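# Place rubber disc under hardness tester gauge foot

## Task

Set the grey rubber disc on the round table of the hardness tester so the gauge's foot sits on top of the disc, then release it.

## Robot and tools

Robot: two arms, left_arm and right_arm, each ending in a two-finger gripper. Despite the names, left_arm sits on the +y side of the scene; the names do not refer to sides of a camera image.

Frame: every position and orientation is in one shared scene frame. The origin is on the table surface midway between the arms, +x points out across the table, +z points up. Positions are in metres; orientations are quaternions written w first (qw, qx, qy, qz). The gripper's fingers extend along its own +z axis and close along its own y axis. The reported end_effector_position is the point between the finger pads, roughly 1 cm back from the tips. Reported hand positions can be slightly wrong, especially far from the base, and motions often stop a centimetre or more short, usually too low.

Row layout (used by both motion tools): one flat list of 16 numbers covering both arms, even when only one arm should move. Order: left_arm x, y, z, qw, qx, qy, qz, opening, then right_arm x, y, z, qw, qx, qy, qz, opening. x, y, z and the quaternion are an absolute target pose for that gripper in the scene frame, not an offset. Opening is a scale from -1 (closed) to +1 (fully open, 0.094 m).

execute_actions(actions): actions is a list of up to 15 actions; each action is a list of up to 15 rows; each row is one 1/30 s control step. If an action has fewer than 15 rows, its last row repeats until 15 steps have run. An empty list just reports state and images. An action is rejected for both arms if any target lies more than 0.6 m from that gripper's current position along any of the gripper's own axes; if the first action fails this (checked against the latest reported state) or any action is malformed, nothing runs. Each step the controller limits the commanded pose to within 70 mm and 16 degrees of where the gripper actually is, so long moves need several actions; after an action an arm continues only to its last clipped pose. Position is favoured over orientation when both cannot be met.

move(target, speed, blocking): target is a single 16-number row as above, an absolute pose per arm. Both grippers travel in straight lines and finish together, taking 0.5 to 10 s (cut off at 10 s). speed is the top path speed in m/s, 0.002 to 0.5, default 0.25; turning is capped at twice that value in rad/s. Opening values are applied at the start. The path does not avoid obstacles or the other arm, and grippers may lag, stray or exceed the speed near a straight elbow. Faster contact hits harder; aiming further past a contact presses harder. blocking=false returns after 0.5 s while motion continues; until a result shows the move has ended, other moves and execute_actions are refused, so use wait or stop. The result adds a move: line with the ending (done, off_target, moving, held, fault) and active limits (paced means the sent pose was clipped; held means some steps were blocked, after which the arm may surge), plus each gripper's distance from its target.

wait(seconds): 0 to 10 s; arms hold their last commands and a running move continues; returns early when that move ends.

stop(): brakes a running move; the arm needs some distance to stop; the fingers keep moving.

zoom_image(camera, region): camera is cam_left_wrist or cam_right_wrist; region is [x0, y0, x1, y1] in image pixels from the top-left, no larger than 504 by 504.

finished_scene(scene): pass the current scene's number once the disc is in place and released; this is irreversible and reports success.

Results: a state line gives each gripper's position and quaternion; Hand target lines show the pose each arm is currently driven toward; grip_measured is the measured finger opening on the command scale (the last Joint positions value is that opening in metres; readings may be off by about 1 mm). Step readings list positions at some steps, with HELD marking steps where an arm's command was held back. A pose unreachable line means the clearance check altered or blocked that arm's command. FAULT lines report arm stops; MOTOR HOT appears from 85 °C, and at 100 °C the arm drops everything until cooled (OVER-TEMPERATURE FAULT). Images come from cam_left_wrist and cam_right_wrist (504x504 each); calibration K, distortion and T_world_to_cam (world to camera) are given per camera, with small errors.

Gripping: to hold the disc, command an opening about 0.03 under grip_measured; smaller gaps hold more gently. Pads exert roughly 50 to 62 N, less on parts under 2 mm thick. Keep commanding the same quaternion every row to hold orientation rather than copying a drifted reported one. An idle arm should be sent its last reported full pose and opening each call.

Avoid: dropping the disc, knocking anything off the table (this fails the task), arms colliding or pressing each other, hard impacts or heavy pushing, and holding loads long enough to overheat motors. Brief external tugs on held parts or pushes on loose objects may occur. Slow down before contact and release once the gauge foot rests on the disc.

Each tool is called as name([rows], argument=value, ...), one row to a line, values as JSON.

## Session

execute_actions(actions=[])

Scene clock: 0.00 s.
left_arm: end_effector_position=(+0.8092, +0.3278, +0.2973) grip_measured=+1.000 end_effector_quat_wxyz=(+0.354, -0.539, +0.729, -0.229) | right_arm: end_effector_position=(+0.1543, -0.4169, +0.2175) grip_measured=+1.000 end_effector_quat_wxyz=(+0.087, +0.678, +0.708, +0.175)
Joint positions: left_arm=[ 0.094  2.121  2.221 -0.802 -0.034 -1.239  0.094] | right_arm=[-0.683  0.58   0.719 -1.451 -0.299  1.036  0.094]
Joint velocities: left_arm=[-0.015 -0.015  0.012  0.002 -0.051  0.022  0.   ] | right_arm=[-0.005  0.005 -0.002 -0.002 -0.037 -0.037  0.   ]
Motor temperatures (°C, as the motors report them): left_arm=[30 30 31 32 30 29] | right_arm=[31 31 35 31 32 30]
Hand target (left_arm): +0.814, +0.328, +0.308; +0.362, -0.536, +0.725, -0.235
Hand target (right_arm): +0.158, -0.419, +0.228; +0.099, +0.676, +0.708, +0.178
camera_calibration (this result's frames):
cam_left_wrist: T_world_to_cam=[[0.624195, -0.312677, 0.71597, -0.617227], [-0.579553, -0.799875, 0.155945, 0.692755], [0.523926, -0.512282, -0.680491, 0.0710769], [0, 0, 0, 1]] pos_world=[0.749519, 0.397536, 0.382252]
cam_right_wrist: T_world_to_cam=[[-0.926275, -0.0456538, -0.374073, 0.206902], [-0.289213, 0.722504, 0.627968, 0.214261], [0.2416, 0.689858, -0.682441, 0.52086], [0, 0, 0, 1]] pos_world=[0.127776, -0.504677, 0.298304]

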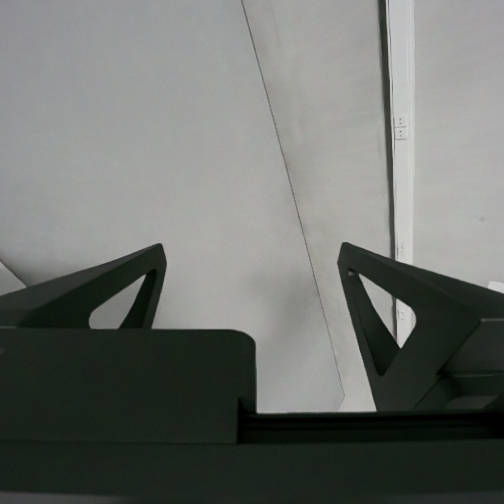

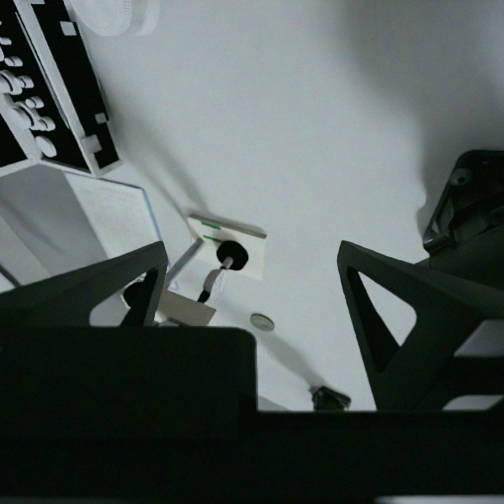

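move(target=[0.35,0.2,0.3,0.428,0.3,0.8,-0.2,1,0.17,-0.33,0.33,0.1,0.2,0.975,0,1], speed=0.35)

move(target=[0.19,0.03,0.09,0.428,0.49,0.699,-0.3,1,0.262,-0.206,0.30,0.07,0,0.9975,0,1])

Scene clock: 9.77 s.
left_arm: end_effector_position=(+0.3541, +0.2092, +0.3082) grip_measured=+1.000 end_effector_quat_wxyz=(+0.443, +0.301, +0.820, -0.201) | right_arm: end_effector_position=(+0.1710, -0.3337, +0.3115) grip_measured=+1.000 end_effector_quat_wxyz=(+0.114, +0.209, +0.971, -0.003)
Joint positions: left_arm=[ 0.094  0.929  0.859 -0.654  0.652  0.417  0.094] | right_arm=[ 0.117  0.74   1.047 -1.678  0.111  0.683  0.094]
Joint velocities: left_arm=[-0.015 -0.005  0.002  0.002  0.037 -0.007  0.   ] | right_arm=[ 0.005 -0.005  0.002 -0.007  0.037 -0.022  0.   ]
Motor temperatures (°C, as the motors report them): left_arm=[30 32 34 32 30 29] | right_arm=[31 31 38 31 32 31]
Hand target (left_arm): +0.349, +0.205, +0.300; +0.434, +0.307, +0.821, -0.206
Hand target (right_arm): +0.174, -0.331, +0.330; +0.125, +0.197, +0.972, +0.000
Off the commanded pose (left_arm): 0.013 m, 1 deg.
Off the commanded pose (right_arm): 0.019 m, 2 deg.
joint sent to its limit (right arm) — the command would take joint 4 (wrist pitch) past its lower limit, so that joint was sent only as far as its limit.
move: off_target (left_arm, right_arm)
camera_calibration (this result's frames):
cam_left_wrist: T_world_to_cam=[[-0.671129, -0.738382, 0.0661689, 0.370022], [-0.700114, 0.601927, -0.384089, 0.248375], [0.243776, -0.304099, -0.920922, 0.385971], [0, 0, 0, 1]] pos_world=[0.328132, 0.241087, 0.426363]
cam_right_wrist: T_world_to_cam=[[-0.380505, -0.923872, -0.0409445, -0.228854], [-0.85572, 0.334957, 0.394396, 0.140265], [-0.350656, 0.185107, -0.918028, 0.529794], [0, 0, 0, 1]] pos_world=[0.218723, -0.356483, 0.421676]

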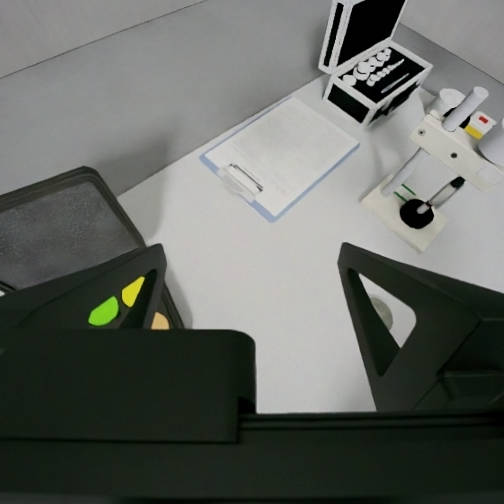

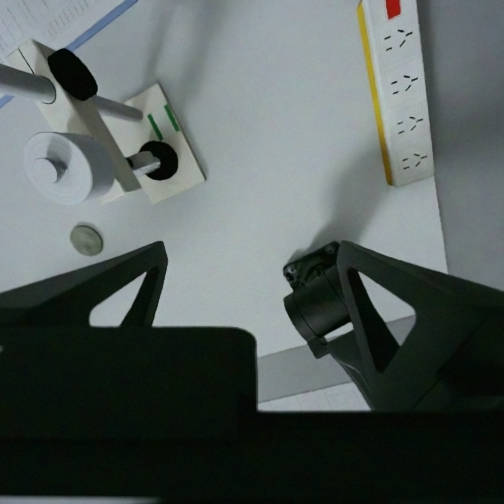

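Scene clock: 11.63 s.
left_arm: end_effector_position=(+0.1909, +0.0289, +0.0934) grip_measured=+1.000 end_effector_quat_wxyz=(+0.428, +0.492, +0.697, -0.300) | right_arm: end_effector_position=(+0.2491, -0.2192, +0.2785) grip_measured=+1.000 end_effector_quat_wxyz=(+0.047, +0.011, +0.999, -0.022)
Joint positions: left_arm=[-0.575  1.087  0.235  0.306  0.505  0.289  0.094] | right_arm=[ 0.391  1.122  1.18  -1.572  0.086  0.562  0.094]
Joint velocities: left_arm=[ 0.005 -0.005 -0.002  0.012  0.066 -0.081  0.   ] | right_arm=[-0.005 -0.005 -0.002 -0.012  0.007 -0.037  0.   ]
Motor temperatures (°C, as the motors report them): left_arm=[30 32 34 32 30 29] | right_arm=[31 31 39 31 32 31]
Hand target (left_arm): +0.188, +0.030, +0.090; +0.427, +0.489, +0.699, -0.301
Hand target (right_arm): +0.261, -0.207, +0.298; +0.073, -0.001, +0.997, -0.003
Off the commanded pose (left_arm): 0.004 m, 0 deg.
Off the commanded pose (right_arm): 0.028 m, 4 deg.
move: off_target (right_arm)
camera_calibration (this result's frames):
cam_left_wrist: T_world_to_cam=[[-0.941733, -0.336359, -0.0008072, 0.187856], [-0.298098, 0.835715, -0.461213, 0.0837745], [0.155808, -0.434099, -0.887289, 0.190466], [0, 0, 0, 1]] pos_world=[0.172207, 0.0758569, 0.207788]
cam_right_wrist: T_world_to_cam=[[0.00482725, -0.999258, 0.0381999, -0.229296], [-0.858549, 0.0154444, 0.512498, 0.0795938], [-0.512708, -0.0352705, -0.857838, 0.480969], [0, 0, 0, 1]] pos_world=[0.316039, -0.213392, 0.380561]

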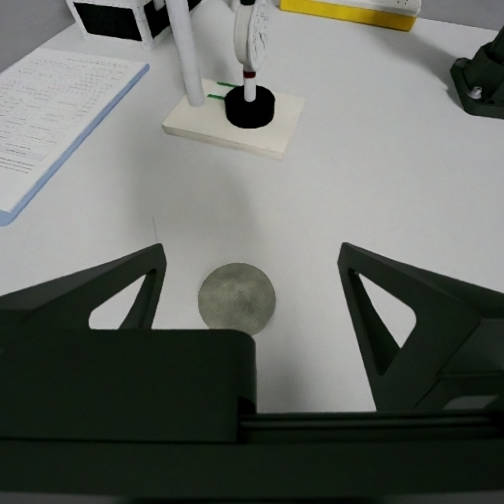

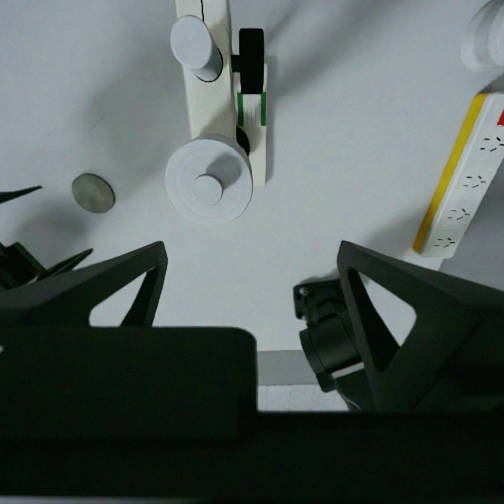

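move(target=[0.206,0.022,0.03,0.428,0.49,0.699,-0.3,1,0.274,-0.186,0.27,0.07,0,0.9975,0,1], speed=0.12)

move(target=[0.204,0.022,0.011,0.428,0.49,0.699,-0.3,1,0.272,-0.189,0.21,0.07,0,0.9975,0,1], speed=0.1)

Scene clock: 18.53 s.
left_arm: end_effector_position=(+0.2070, +0.0168, +0.0318) grip_measured=+1.000 end_effector_quat_wxyz=(+0.426, +0.491, +0.697, -0.301) | right_arm: end_effector_position=(+0.2673, -0.1963, +0.2645) grip_measured=+1.000 end_effector_quat_wxyz=(+0.059, -0.001, +0.998, -0.010)
Joint positions: left_arm=[-0.573  1.501  0.235  0.718  0.509  0.287  0.094] | right_arm=[ 0.418  1.172  1.18  -1.49   0.08   0.564  0.094]
Joint velocities: left_arm=[ 0.005 -0.015 -0.002  0.002  0.007 -0.066  0.   ] | right_arm=[-0.024 -0.015  0.002  0.002  0.007 -0.007  0.   ]
Motor temperatures (°C, as the motors report them): left_arm=[30 31 34 32 30 29] | right_arm=[31 31 40 31 32 31]
Hand target (left_arm): +0.206, +0.022, +0.029; +0.427, +0.490, +0.698, -0.300
Hand target (right_arm): +0.274, -0.186, +0.269; +0.070, +0.000, +0.998, +0.000
Off the commanded pose (left_arm): 0.006 m, 0 deg.
Off the commanded pose (right_arm): 0.014 m, 2 deg.
move: off_target (right_arm)
camera_calibration (this result's frames):
cam_left_wrist: T_world_to_cam=[[-0.94189, -0.335902, 0.00359432, 0.198789], [-0.299684, 0.835402, -0.460752, 0.0706778], [0.151765, -0.435055, -0.887522, 0.128957], [0, 0, 0, 1]] pos_world=[0.188847, 0.0638324, 0.146302]
cam_right_wrist: T_world_to_cam=[[0.0297296, -0.999408, 0.0173407, -0.207111], [-0.870492, -0.0173602, 0.491876, 0.104175], [-0.491284, -0.0297182, -0.870493, 0.477742], [0, 0, 0, 1]] pos_world=[0.331548, -0.190982, 0.368221]

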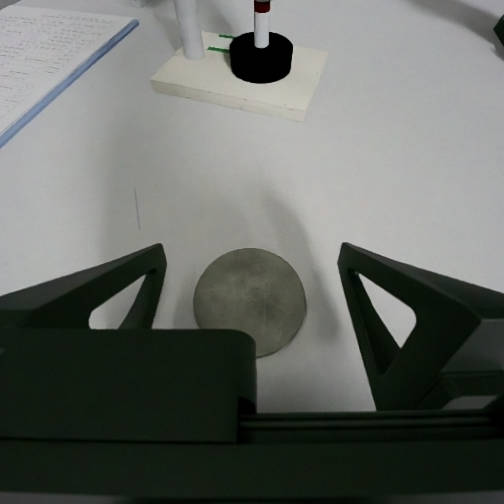

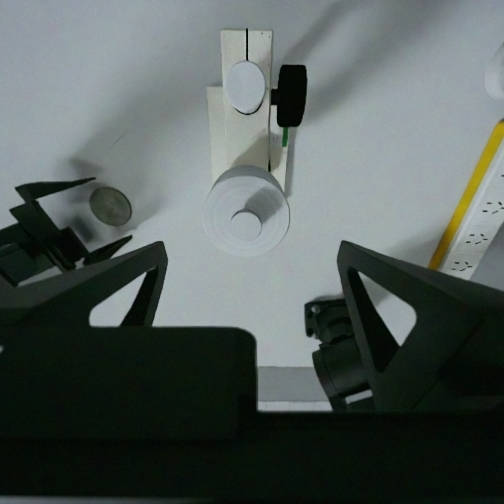

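Scene clock: 19.40 s.
left_arm: end_effector_position=(+0.2057, +0.0178, +0.0155) grip_measured=+1.000 end_effector_quat_wxyz=(+0.430, +0.491, +0.695, -0.301) | right_arm: end_effector_position=(+0.2686, -0.1953, +0.2132) grip_measured=+1.000 end_effector_quat_wxyz=(+0.067, -0.001, +0.998, -0.005)
Joint positions: left_arm=[-0.573  1.61   0.226  0.844  0.509  0.287  0.094] | right_arm=[ 0.418  1.172  1.044 -1.335  0.08   0.564  0.094]
Joint velocities: left_arm=[-0.015 -0.005 -0.022  0.017 -0.081 -0.081  0.   ] | right_arm=[-0.005 -0.005 -0.002  0.002 -0.007 -0.037  0.   ]
Motor temperatures (°C, as the motors report them): left_arm=[30 31 34 32 30 29] | right_arm=[31 31 40 31 32 31]
Hand target (left_arm): +0.204, +0.022, +0.011; +0.427, +0.490, +0.698, -0.300
Hand target (right_arm): +0.271, -0.190, +0.210; +0.070, +0.000, +0.998, +0.000
Off the commanded pose (left_arm): 0.006 m, 1 deg.
Off the commanded pose (right_arm): 0.008 m, 1 deg.
move: done
camera_calibration (this result's frames):
cam_left_wrist: T_world_to_cam=[[-0.941899, -0.335895, -0.000573807, 0.198017], [-0.296869, 0.833261, -0.466417, 0.0614743], [0.157145, -0.439147, -0.884565, 0.114005], [0, 0, 0, 1]] pos_world=[0.186847, 0.0653539, 0.129631]
cam_right_wrist: T_world_to_cam=[[0.0296125, -0.999539, 0.00668242, -0.202994], [-0.878233, -0.0228251, 0.477688, 0.134588], [-0.477316, -0.0200143, -0.878504, 0.433618], [0, 0, 0, 1]] pos_world=[0.331183, -0.19115, 0.318001]

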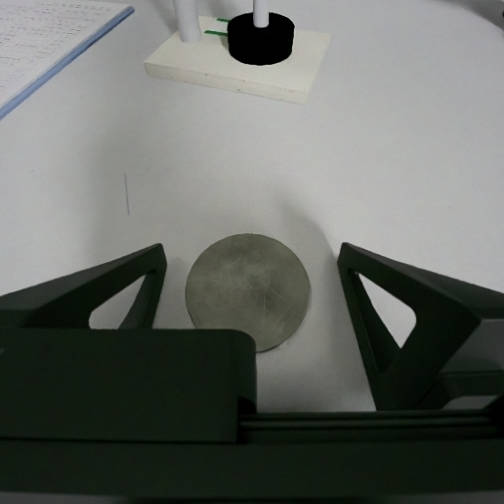

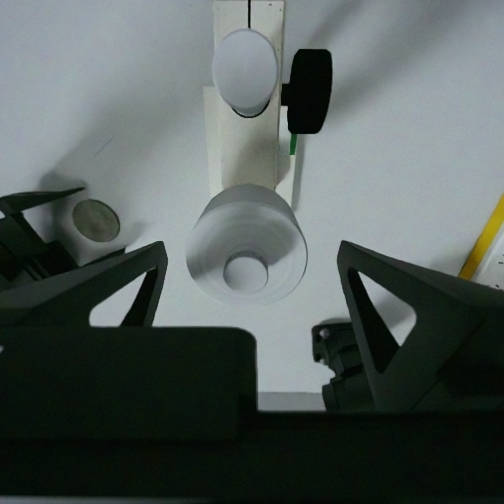

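Left back 14 mm; right down.

execute_actions([
  [[0.202,0.030,0.02,0.428,0.49,0.699,-0.3,0.8,0.275,-0.185,0.202,0.07,0,0.9975,0,1]],
  [[0.201,0.037,0.016,0.428,0.49,0.699,-0.3,0.6,0.275,-0.185,0.194,0.07,0,0.9975,0,0.8]],
  [[0.201,0.037,0.009,0.428,0.49,0.699,-0.3,0.5,0.275,-0.185,0.194,0.07,0,0.9975,0,0.4]],
  [[0.201,0.037,0.009,0.428,0.49,0.699,-0.3,0.22,0.275,-0.187,0.194,0.07,0,0.9975,0,0.19]],
])

Scene clock: 25.77 s.
left_arm: end_effector_position=(+0.2031, +0.0326, +0.0136) grip_measured=+0.310 end_effector_quat_wxyz=(+0.430, +0.490, +0.696, -0.302) | right_arm: end_effector_position=(+0.2731, -0.1925, +0.1990) grip_measured=+0.226 end_effector_quat_wxyz=(+0.069, -0.000, +0.998, -0.004)
Joint positions: left_arm=[-0.53   1.605  0.197  0.855  0.545  0.31   0.062] | right_arm=[ 0.418  1.189  1.02  -1.289  0.08   0.565  0.058]
Joint velocities: left_arm=[ 0.005 -0.005 -0.017 -0.002 -0.007  0.007 -0.001] | right_arm=[ 0.005  0.015 -0.002 -0.017  0.007  0.051  0.   ]
Motor temperatures (°C, as the motors report them): left_arm=[30 31 33 32 30 29] | right_arm=[31 31 39 31 32 31]
Hand target (left_arm): +0.201, +0.037, +0.009; +0.427, +0.490, +0.698, -0.300
Hand target (right_arm): +0.275, -0.187, +0.194; +0.070, -0.000, +0.998, +0.000
Off the commanded pose (left_arm): 0.007 m, 0 deg.
Off the commanded pose (right_arm): 0.008 m, 0 deg.
Step readings (end_effector_position; steps 1 to 15: 1st action; 16 to 30: 2nd action; 31 to 45: 3rd action; 46 to 60: 4th action):
0: left_arm (+0.2058, +0.0177, +0.0156) | right_arm (+0.2686, -0.1953, +0.2132)
1: left_arm (+0.2046, +0.0182, +0.0155) | right_arm (+0.2693, -0.1949, +0.2128)
2: left_arm (+0.2037, +0.0198, +0.0158) | right_arm (+0.2707, -0.1939, +0.2125)
4: left_arm (+0.2029, +0.0240, +0.0171) | right_arm (+0.2728, -0.1926, +0.2113)
8: left_arm (+0.2036, +0.0260, +0.0202) | right_arm (+0.2742, -0.1917, +0.2089)
15: left_arm (+0.2034, +0.0261, +0.0199) | right_arm (+0.2743, -0.1916, +0.2087)
16: left_arm (+0.2024, +0.0262, +0.0201) | right_arm (+0.2746, -0.1914, +0.2077)
17: left_arm (+0.2018, +0.0274, +0.0197) | right_arm (+0.2751, -0.1912, +0.2064)
19: left_arm (+0.2021, +0.0309, +0.0186) | right_arm (+0.2743, -0.1917, +0.2028)
23: left_arm (+0.2024, +0.0332, +0.0178) | right_arm (+0.2729, -0.1926, +0.1991)
30: left_arm (+0.2024, +0.0332, +0.0178) | right_arm (+0.2732, -0.1924, +0.1992)
31: left_arm (+0.2029, +0.0328, +0.0183) | right_arm (+0.2732, -0.1924, +0.1992)
32: left_arm (+0.2033, +0.0325, +0.0182) | right_arm (+0.2732, -0.1924, +0.1992)
34: left_arm (+0.2033, +0.0325, +0.0158) | right_arm (+0.2732, -0.1924, +0.1992)
38: left_arm (+0.2029, +0.0327, +0.0134) | right_arm (+0.2732, -0.1924, +0.1992)
45: left_arm (+0.2031, +0.0326, +0.0136) | right_arm (+0.2732, -0.1924, +0.1992)
46: left_arm (+0.2031, +0.0326, +0.0136) | right_arm (+0.2732, -0.1924, +0.1992)
47: left_arm (+0.2031, +0.0326, +0.0136) | right_arm (+0.2731, -0.1925, +0.1990)
49: left_arm (+0.2031, +0.0326, +0.0136) | right_arm (+0.2731, -0.1925, +0.1990)
53: left_arm (+0.2031, +0.0326, +0.0136) | right_arm (+0.2731, -0.1925, +0.1990)
60: end_effector_position above
camera_calibration (this result's frames):
cam_left_wrist: T_world_to_cam=[[-0.940903, -0.338673, 0.00145907, 0.200366], [-0.300207, 0.832026, -0.466485, 0.0481243], [0.156772, -0.439355, -0.884528, 0.119393], [0, 0, 0, 1]] pos_world=[0.184255, 0.0802738, 0.127763]
cam_right_wrist: T_world_to_cam=[[0.0291261, -0.999564, 0.00492509, -0.199777], [-0.880273, -0.0233151, 0.473894, 0.146652], [-0.473572, -0.0181381, -0.880568, 0.423179], [0, 0, 0, 1]] pos_world=[0.335318, -0.188595, 0.304125]

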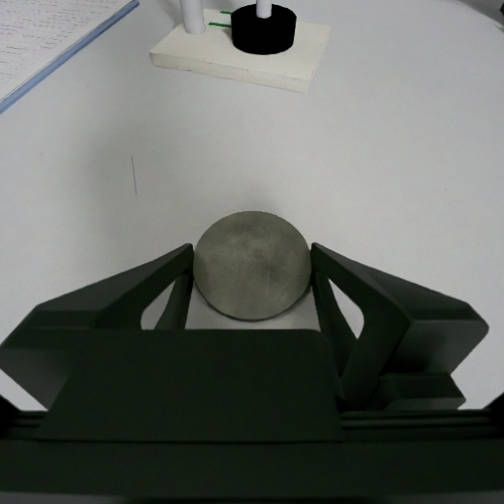

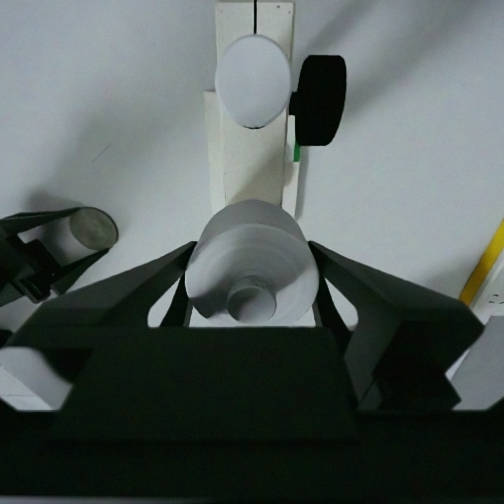

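move(target=[0.205,0.02,0.065,0.428,0.49,0.699,-0.3,0.275,0.274,-0.191,0.199,0.07,0,0.9975,0,0.19], speed=0.12)

move(target=[0.257,-0.15,0.064,0.436,0.486,0.694,-0.305,0.275,0.276,-0.191,0.264,0.07,0,0.9975,0,0.19], speed=0.13)

Scene clock: 36.63 s.
left_arm: end_effector_position=(+0.1918, +0.0332, +0.0517) grip_measured=+0.310 end_effector_quat_wxyz=(+0.415, +0.490, +0.707, -0.297) | right_arm: end_effector_position=(+0.2732, -0.1926, +0.1990) grip_measured=+0.226 end_effector_quat_wxyz=(+0.069, -0.000, +0.998, -0.004)
Joint positions: left_arm=[-0.562  1.289  0.201  0.508  0.509  0.294  0.062] | right_arm=[ 0.418  1.189  1.02  -1.289  0.081  0.565  0.058]
Joint velocities: left_arm=[-0.015 -0.015  0.002  0.007 -0.066 -0.007 -0.   ] | right_arm=[-0.015 -0.005  0.007 -0.012  0.051  0.007  0.001]
Motor temperatures (°C, as the motors report them): left_arm=[30 31 32 32 30 29] | right_arm=[31 32 39 31 32 31]
Hand target (left_arm): +0.204, +0.021, +0.066; +0.428, +0.489, +0.698, -0.300
Hand target (right_arm): +0.274, -0.191, +0.199; +0.070, +0.000, +0.998, -0.000
Off the commanded pose (left_arm): 0.023 m, 2 deg.
Off the commanded pose (right_arm): 0.002 m, 0 deg.
move: off_target (left_arm)
camera_calibration (this result's frames):
cam_left_wrist: T_world_to_cam=[[-0.939105, -0.343255, 0.0160447, 0.188962], [-0.315497, 0.842778, -0.436104, 0.0630654], [0.136173, -0.414609, -0.899753, 0.158985], [0, 0, 0, 1]] pos_world=[0.175703, 0.0776291, 0.167519]
cam_right_wrist: T_world_to_cam=[[0.0290823, -0.999563, 0.00525004, -0.199886], [-0.880371, -0.0231262, 0.473721, 0.146776], [-0.473393, -0.0183989, -0.880659, 0.423118], [0, 0, 0, 1]] pos_world=[0.335332, -0.18862, 0.304142]

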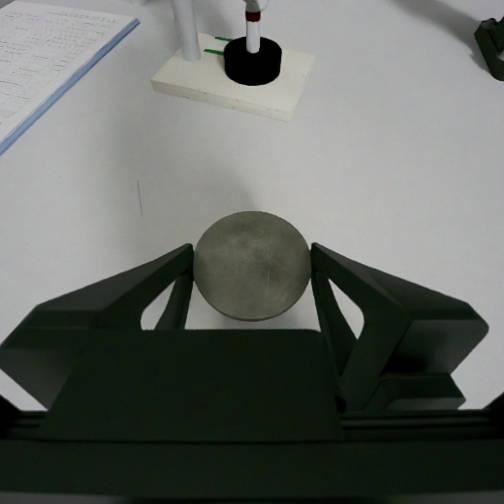

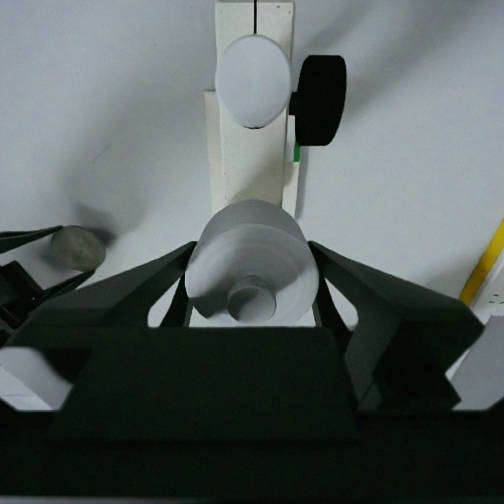

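Scene clock: 38.50 s.
left_arm: end_effector_position=(+0.2480, -0.1370, +0.0603) grip_measured=+0.310 end_effector_quat_wxyz=(+0.432, +0.487, +0.696, -0.302) | right_arm: end_effector_position=(+0.2711, -0.1924, +0.2160) grip_measured=+0.226 end_effector_quat_wxyz=(+0.050, +0.000, +0.999, -0.009)
Joint positions: left_arm=[-0.836  1.657  0.609  0.568  0.276  0.141  0.062] | right_arm=[ 0.415  1.202  1.078 -1.371  0.068  0.565  0.058]
Joint velocities: left_arm=[-0.005  0.005  0.002  0.017 -0.037  0.022  0.001] | right_arm=[-0.005  0.005 -0.007 -0.012  0.037  0.051 -0.   ]
Motor temperatures (°C, as the motors report them): left_arm=[30 31 33 32 30 29] | right_arm=[31 32 40 31 32 31]
Hand target (left_arm): +0.254, -0.151, +0.064; +0.436, +0.485, +0.694, -0.306
Hand target (right_arm): +0.276, -0.191, +0.262; +0.072, +0.000, +0.997, +0.001
Off the commanded pose (left_arm): 0.016 m, 1 deg.
Off the commanded pose (right_arm): 0.048 m, 2 deg.
move: off_target (left_arm, right_arm)
camera_calibration (this result's frames):
cam_left_wrist: T_world_to_cam=[[-0.939637, -0.342167, 0.00210889, 0.184321], [-0.302772, 0.828552, -0.470989, 0.225004], [0.159409, -0.443197, -0.882136, 0.0777136], [0, 0, 0, 1]] pos_world=[0.228932, -0.0889169, 0.17414]
cam_right_wrist: T_world_to_cam=[[0.0279508, -0.999518, 0.0135296, -0.201237], [-0.861801, -0.0172375, 0.506954, 0.125853], [-0.506476, -0.0258296, -0.861867, 0.440584], [0, 0, 0, 1]] pos_world=[0.33723, -0.187591, 0.318646]

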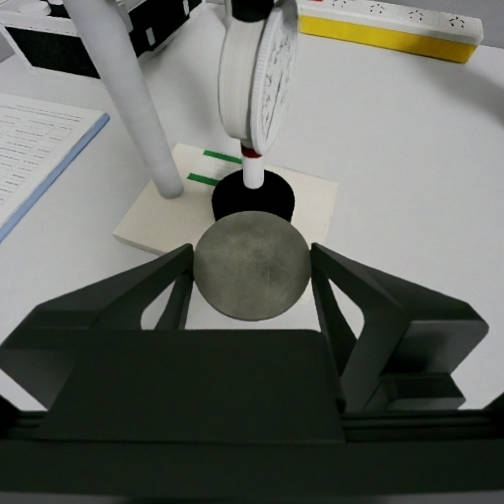

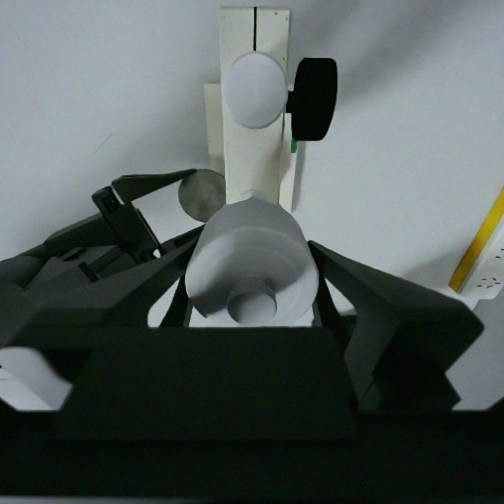

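Lift is a bit smaller; go lower (~0.055).

execute_actions([
  [[0.257,-0.157,0.056,0.434,0.487,0.695,-0.304,0.275,0.278,-0.19,0.268,0.07,0,0.9975,0,0.19]],
  [[0.260,-0.167,0.056,0.434,0.487,0.695,-0.304,0.275,0.278,-0.19,0.268,0.07,0,0.9975,0,0.19]],
  [[0.264,-0.177,0.056,0.434,0.487,0.695,-0.304,0.275,0.278,-0.19,0.268,0.07,0,0.9975,0,0.19]],
  [[0.267,-0.187,0.056,0.434,0.487,0.695,-0.304,0.275,0.278,-0.19,0.268,0.07,0,0.9975,0,0.19]],
])

Scene clock: 45.67 s.
left_arm: end_effector_position=(+0.2609, -0.1716, +0.0537) grip_measured=+0.310 end_effector_quat_wxyz=(+0.432, +0.488, +0.696, -0.300) | right_arm: end_effector_position=(+0.2706, -0.1925, +0.2162) grip_measured=+0.226 end_effector_quat_wxyz=(+0.045, +0.000, +0.999, -0.010)
Joint positions: left_arm=[-0.863  1.739  0.707  0.553  0.249  0.131  0.062] | right_arm=[ 0.414  1.208  1.083 -1.381  0.064  0.565  0.058]
Joint velocities: left_arm=[-0.005 -0.005  0.002  0.002 -0.007  0.037  0.001] | right_arm=[-0.005 -0.015 -0.012 -0.017 -0.007  0.022 -0.001]
Motor temperatures (°C, as the motors report them): left_arm=[30 31 34 32 30 29] | right_arm=[31 32 43 31 32 31]
Hand target (left_arm): +0.266, -0.186, +0.056; +0.434, +0.487, +0.695, -0.304
Hand target (right_arm): +0.277, -0.191, +0.265; +0.071, +0.001, +0.997, +0.001
Off the commanded pose (left_arm): 0.017 m, 1 deg.
Off the commanded pose (right_arm): 0.052 m, 3 deg.
Step readings (end_effector_position; steps 1 to 15: 1st action; 16 to 30: 2nd action; 31 to 45: 3rd action; 46 to 60: 4th action):
0: left_arm (+0.2480, -0.1370, +0.0603) | right_arm (+0.2711, -0.1924, +0.2160)
1: left_arm (+0.2485, -0.1373, +0.0597) | right_arm (+0.2711, -0.1924, +0.2162)
2: left_arm (+0.2491, -0.1379, +0.0583) | right_arm (+0.2710, -0.1924, +0.2161)
4: left_arm (+0.2500, -0.1394, +0.0539) | right_arm (+0.2707, -0.1924, +0.2162)
8: left_arm (+0.2494, -0.1396, +0.0475) | right_arm (+0.2706, -0.1925, +0.2162)
15: left_arm (+0.2494, -0.1396, +0.0473) | right_arm (+0.2706, -0.1925, +0.2162)
16: left_arm (+0.2501, -0.1402, +0.0478) | right_arm (+0.2706, -0.1925, +0.2162)
17: left_arm (+0.2510, -0.1416, +0.0482) | right_arm (+0.2706, -0.1925, +0.2162)
19: left_arm (+0.2521, -0.1461, +0.0501) | right_arm (+0.2706, -0.1925, +0.2162)
23: left_arm (+0.2534, -0.1519, +0.0537) | right_arm (+0.2706, -0.1925, +0.2162)
30: left_arm (+0.2535, -0.1519, +0.0535) | right_arm (+0.2706, -0.1925, +0.2162)
31: left_arm (+0.2543, -0.1525, +0.0535) | right_arm (+0.2706, -0.1925, +0.2162)
32: left_arm (+0.2551, -0.1537, +0.0531) | right_arm (+0.2706, -0.1925, +0.2162)
34: left_arm (+0.2569, -0.1575, +0.0529) | right_arm (+0.2706, -0.1925, +0.2162)
38: left_arm (+0.2581, -0.1617, +0.0534) | right_arm (+0.2706, -0.1925, +0.2162)
45: left_arm (+0.2581, -0.1617, +0.0534) | right_arm (+0.2706, -0.1925, +0.2162)
46: left_arm (+0.2587, -0.1620, +0.0532) | right_arm (+0.2706, -0.1925, +0.2162)
47: left_arm (+0.2595, -0.1632, +0.0530) | right_arm (+0.2706, -0.1925, +0.2162)
49: left_arm (+0.2605, -0.1671, +0.0530) | right_arm (+0.2706, -0.1925, +0.2162)
53: left_arm (+0.2610, -0.1715, +0.0537) | right_arm (+0.2706, -0.1925, +0.2162)
60: end_effector_position above
camera_calibration (this result's frames):
cam_left_wrist: T_world_to_cam=[[-0.939359, -0.342934, -0.000791626, 0.184525], [-0.302566, 0.829868, -0.4688, 0.254457], [0.161424, -0.440132, -0.883304, 0.0546493], [0, 0, 0, 1]] pos_world=[0.241504, -0.123833, 0.167707]
cam_right_wrist: T_world_to_cam=[[0.0272361, -0.999505, 0.0157476, -0.20154], [-0.856158, -0.0151925, 0.51649, 0.122106], [-0.515995, -0.0275496, -0.856148, 0.441484], [0, 0, 0, 1]] pos_world=[0.337835, -0.187422, 0.318083]

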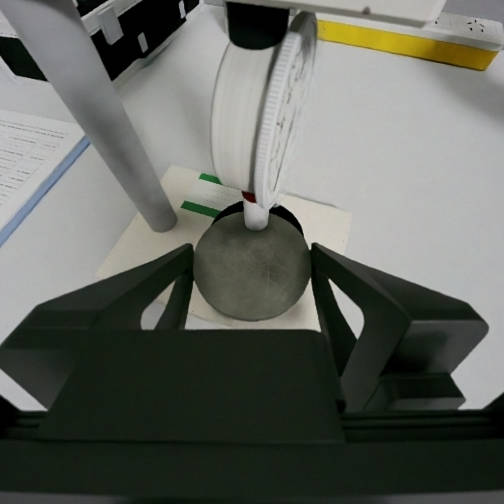

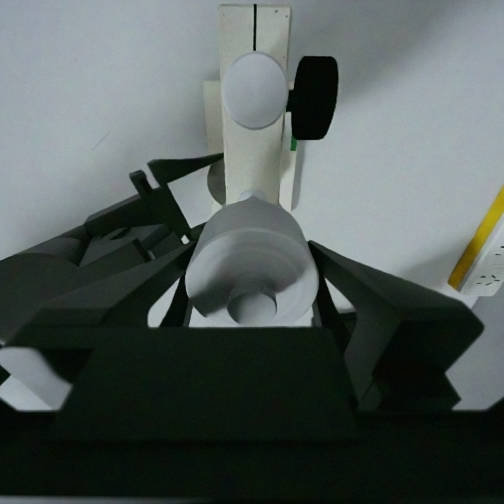

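execute_actions([
  [[0.269,-0.197,0.056,0.434,0.487,0.695,-0.304,0.275,0.276,-0.19,0.26,0.07,0,0.9975,0,0.19]],
  [[0.271,-0.207,0.054,0.434,0.487,0.695,-0.304,0.275,0.276,-0.19,0.25,0.07,0,0.9975,0,0.19]],
  [[0.269,-0.202,0.046,0.434,0.487,0.695,-0.304,0.275,0.275,-0.19,0.24,0.07,0,0.9975,0,0.19]],
  [[0.269,-0.202,0.046,0.434,0.487,0.695,-0.304,0.5,0.275,-0.19,0.232,0.07,0,0.9975,0,0.19]],
  [[0.262,-0.18,0.056,0.434,0.487,0.695,-0.304,0.5,0.275,-0.19,0.224,0.07,0,0.9975,0,0.19]],
  [[0.254,-0.157,0.06,0.434,0.487,0.695,-0.304,0.5,0.274,-0.19,0.215,0.07,0,0.9975,0,0.19]],
  [[0.245,-0.13,0.06,0.434,0.487,0.695,-0.304,0.5,0.274,-0.19,0.206,0.07,0,0.9975,0,0.19]],
  [[0.236,-0.105,0.06,0.434,0.487,0.695,-0.304,0.5,0.274,-0.19,0.206,0.07,0,0.9975,0,1]],
])

Scene clock: 58.10 s.
left_arm: end_effector_position=(+0.2338, -0.1063, +0.0523) grip_measured=+0.498 end_effector_quat_wxyz=(+0.422, +0.487, +0.702, -0.303) | right_arm: end_effector_position=(+0.2724, -0.1926, +0.2056) grip_measured=+1.000 end_effector_quat_wxyz=(+0.060, +0.001, +0.998, -0.004)
Joint positions: left_arm=[-0.812  1.614  0.523  0.589  0.301  0.146  0.07 ] | right_arm=[ 0.415  1.195  1.043 -1.322  0.072  0.566  0.094]
Joint velocities: left_arm=[-0.005  0.005  0.017 -0.017 -0.022  0.051  0.   ] | right_arm=[-0.024 -0.024 -0.017  0.002  0.037  0.037  0.   ]
Motor temperatures (°C, as the motors report them): left_arm=[30 31 35 32 30 29] | right_arm=[31 32 44 31 32 31]
Hand target (left_arm): +0.236, -0.105, +0.060; +0.434, +0.487, +0.695, -0.304
Hand target (right_arm): +0.274, -0.190, +0.206; +0.070, +0.000, +0.998, -0.000
Off the commanded pose (left_arm): 0.008 m, 2 deg.
Off the commanded pose (right_arm): 0.003 m, 1 deg.
Step readings (end_effector_position; steps 1 to 15: 1st action; 16 to 30: 2nd action; 31 to 45: 3rd action; 46 to 60: 4th action; 61 to 75: 5th action; 76 to 90: 6th action; 91 to 105: 7th action; 106 to 120: 8th action):
0: left_arm (+0.2609, -0.1716, +0.0537) | right_arm (+0.2706, -0.1925, +0.2162)
1: left_arm (+0.2615, -0.1719, +0.0535) | right_arm (+0.2706, -0.1925, +0.2162)
2: left_arm (+0.2621, -0.1731, +0.0532) | right_arm (+0.2706, -0.1925, +0.2162)
4: left_arm (+0.2630, -0.1769, +0.0530) | right_arm (+0.2706, -0.1925, +0.2162)
8: left_arm (+0.2629, -0.1812, +0.0536) | right_arm (+0.2706, -0.1925, +0.2162)
15: left_arm (+0.2627, -0.1813, +0.0536) | right_arm (+0.2706, -0.1925, +0.2162)
16: left_arm (+0.2635, -0.1816, +0.0533) | right_arm (+0.2706, -0.1925, +0.2162)
17: left_arm (+0.2643, -0.1831, +0.0531) | right_arm (+0.2706, -0.1925, +0.2162)
19: left_arm (+0.2653, -0.1872, +0.0524) | right_arm (+0.2706, -0.1925, +0.2162)
23: left_arm (+0.2651, -0.1911, +0.0513) | right_arm (+0.2706, -0.1925, +0.2162)
30: left_arm (+0.2651, -0.1910, +0.0512) | right_arm (+0.2706, -0.1925, +0.2162)
31: left_arm (+0.2651, -0.1910, +0.0509) | right_arm (+0.2708, -0.1923, +0.2162)
32: left_arm (+0.2651, -0.1910, +0.0503) | right_arm (+0.2709, -0.1923, +0.2162)
34: left_arm (+0.2649, -0.1908, +0.0479) | right_arm (+0.2709, -0.1923, +0.2162)
38: left_arm (+0.2650, -0.1910, +0.0475) | right_arm (+0.2709, -0.1923, +0.2162)
45: left_arm (+0.2650, -0.1910, +0.0475) | right_arm (+0.2709, -0.1923, +0.2162)
46: left_arm (+0.2650, -0.1910, +0.0475) | right_arm (+0.2708, -0.1923, +0.2155)
47: left_arm (+0.2650, -0.1910, +0.0475) | right_arm (+0.2708, -0.1923, +0.2152)
49: left_arm (+0.2650, -0.1909, +0.0473) | right_arm (+0.2708, -0.1923, +0.2143)
53: left_arm (+0.2650, -0.1909, +0.0471) | right_arm (+0.2708, -0.1923, +0.2138)
60: left_arm (+0.2650, -0.1909, +0.0471) | right_arm (+0.2708, -0.1923, +0.2138)
61: left_arm (+0.2638, -0.1904, +0.0468) | right_arm (+0.2707, -0.1924, +0.2127)
62: left_arm (+0.2623, -0.1892, +0.0467) | right_arm (+0.2707, -0.1924, +0.2116)
64: left_arm (+0.2597, -0.1860, +0.0466) | right_arm (+0.2708, -0.1924, +0.2086)
68: left_arm (+0.2592, -0.1845, +0.0479) | right_arm (+0.2707, -0.1924, +0.2076)
75: left_arm (+0.2592, -0.1846, +0.0483) | right_arm (+0.2707, -0.1924, +0.2076)
76: left_arm (+0.2577, -0.1824, +0.0480) | right_arm (+0.2706, -0.1925, +0.2067)
77: left_arm (+0.2552, -0.1777, +0.0482) | right_arm (+0.2707, -0.1926, +0.2061)
79: left_arm (+0.2508, -0.1659, +0.0477) | right_arm (+0.2707, -0.1927, +0.2060)
83: left_arm (+0.2517, -0.1588, +0.0517) | right_arm (+0.2707, -0.1927, +0.2058)
90: left_arm (+0.2519, -0.1589, +0.0527) | right_arm (+0.2707, -0.1927, +0.2058)
91: left_arm (+0.2499, -0.1568, +0.0526) | right_arm (+0.2706, -0.1928, +0.2051)
92: left_arm (+0.2468, -0.1523, +0.0527) | right_arm (+0.2707, -0.1928, +0.2054)
94: left_arm (+0.2419, -0.1398, +0.0505) | right_arm (+0.2706, -0.1929, +0.2052)
98: left_arm (+0.2423, -0.1310, +0.0504) | right_arm (+0.2706, -0.1928, +0.2052)
105: left_arm (+0.2426, -0.1310, +0.0511) | right_arm (+0.2706, -0.1928, +0.2052)
106: left_arm (+0.2405, -0.1293, +0.0510) | right_arm (+0.2709, -0.1930, +0.2054)
107: left_arm (+0.2381, -0.1252, +0.0516) | right_arm (+0.2716, -0.1929, +0.2055)
109: left_arm (+0.2334, -0.1139, +0.0504) | right_arm (+0.2721, -0.1927, +0.2055)
113: left_arm (+0.2336, -0.1063, +0.0517) | right_arm (+0.2724, -0.1926, +0.2056)
120: end_effector_position above
camera_calibration (this result's frames):
cam_left_wrist: T_world_to_cam=[[-0.939625, -0.341841, 0.0157684, 0.180791], [-0.311079, 0.834053, -0.455616, 0.193174], [0.142597, -0.433014, -0.890037, 0.0919618], [0, 0, 0, 1]] pos_world=[0.216855, -0.0594944, 0.167012]
cam_right_wrist: T_world_to_cam=[[0.02629, -0.999638, 0.00572258, -0.199207], [-0.871827, -0.020127, 0.4894, 0.138039], [-0.489108, -0.0178554, -0.872041, 0.431137], [0, 0, 0, 1]] pos_world=[0.336455, -0.188659, 0.309553]

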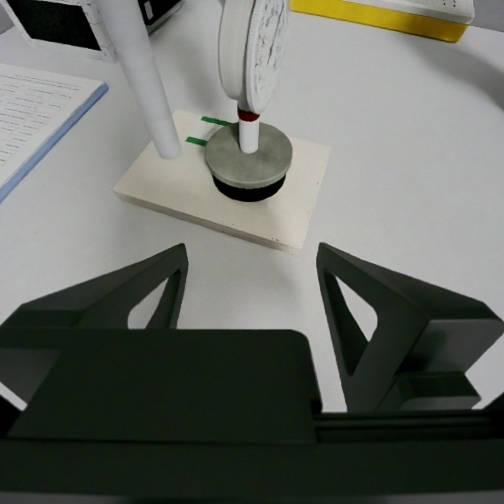

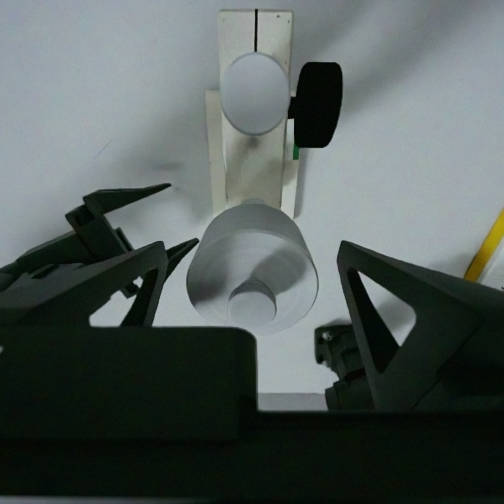

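move(target=[0.22,-0.06,0.07,0.434,0.487,0.695,-0.304,0.5,0.274,-0.19,0.29,0.07,0,0.9975,0,1], speed=0.15)

finished_scene(scene=2)

Scene clock: 62.37 s.
left_arm: end_effector_position=(+0.2216, -0.0657, +0.0717) grip_measured=+0.498 end_effector_quat_wxyz=(+0.436, +0.485, +0.693, -0.307) | right_arm: end_effector_position=(+0.2716, -0.1931, +0.2733) grip_measured=+1.000 end_effector_quat_wxyz=(+0.060, +0.001, +0.998, -0.005)
Joint positions: left_arm=[-0.758  1.479  0.415  0.586  0.35   0.172  0.07 ] | right_arm=[ 0.415  1.181  1.21  -1.503  0.072  0.566  0.094]
Joint velocities: left_arm=[-0.015  0.005 -0.002  0.002 -0.007  0.066 -0.001] | right_arm=[ 0.005  0.005 -0.017 -0.002 -0.037  0.022  0.   ]
Motor temperatures (°C, as the motors report them): left_arm=[30 31 34 32 30 29] | right_arm=[31 32 43 31 32 31]
Hand target (left_arm): +0.220, -0.060, +0.070; +0.434, +0.487, +0.695, -0.304
Hand target (right_arm): +0.275, -0.189, +0.290; +0.070, +0.000, +0.998, +0.000
Off the commanded pose (left_arm): 0.006 m, 1 deg.
Off the commanded pose (right_arm): 0.017 m, 1 deg.
move: off_target (right_arm)
camera_calibration (this result's frames):
cam_left_wrist: T_world_to_cam=[[-0.94027, -0.34039, 0.0051518, 0.183882], [-0.300268, 0.822116, -0.483698, 0.163171], [0.160411, -0.456354, -0.87522, 0.12205], [0, 0, 0, 1]] pos_world=[0.202316, -0.0158559, 0.184799]
cam_right_wrist: T_world_to_cam=[[0.0262919, -0.999637, 0.00591892, -0.200167], [-0.87167, -0.0200267, 0.489685, 0.104024], [-0.489388, -0.0180341, -0.87188, 0.489799], [0, 0, 0, 1]] pos_world=[0.335639, -0.189178, 0.377292]

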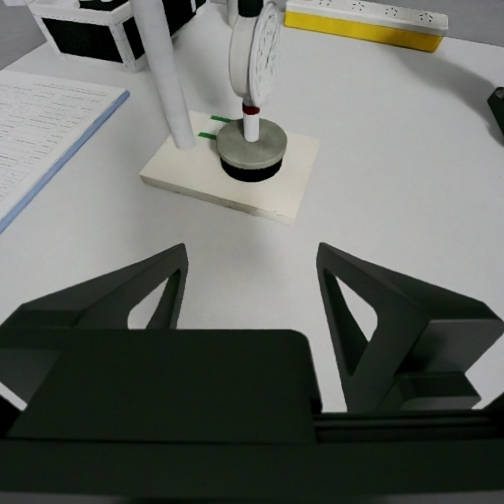

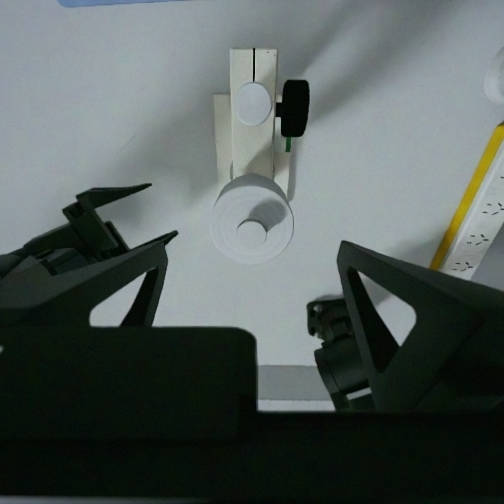

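The scene is finished: the task was done.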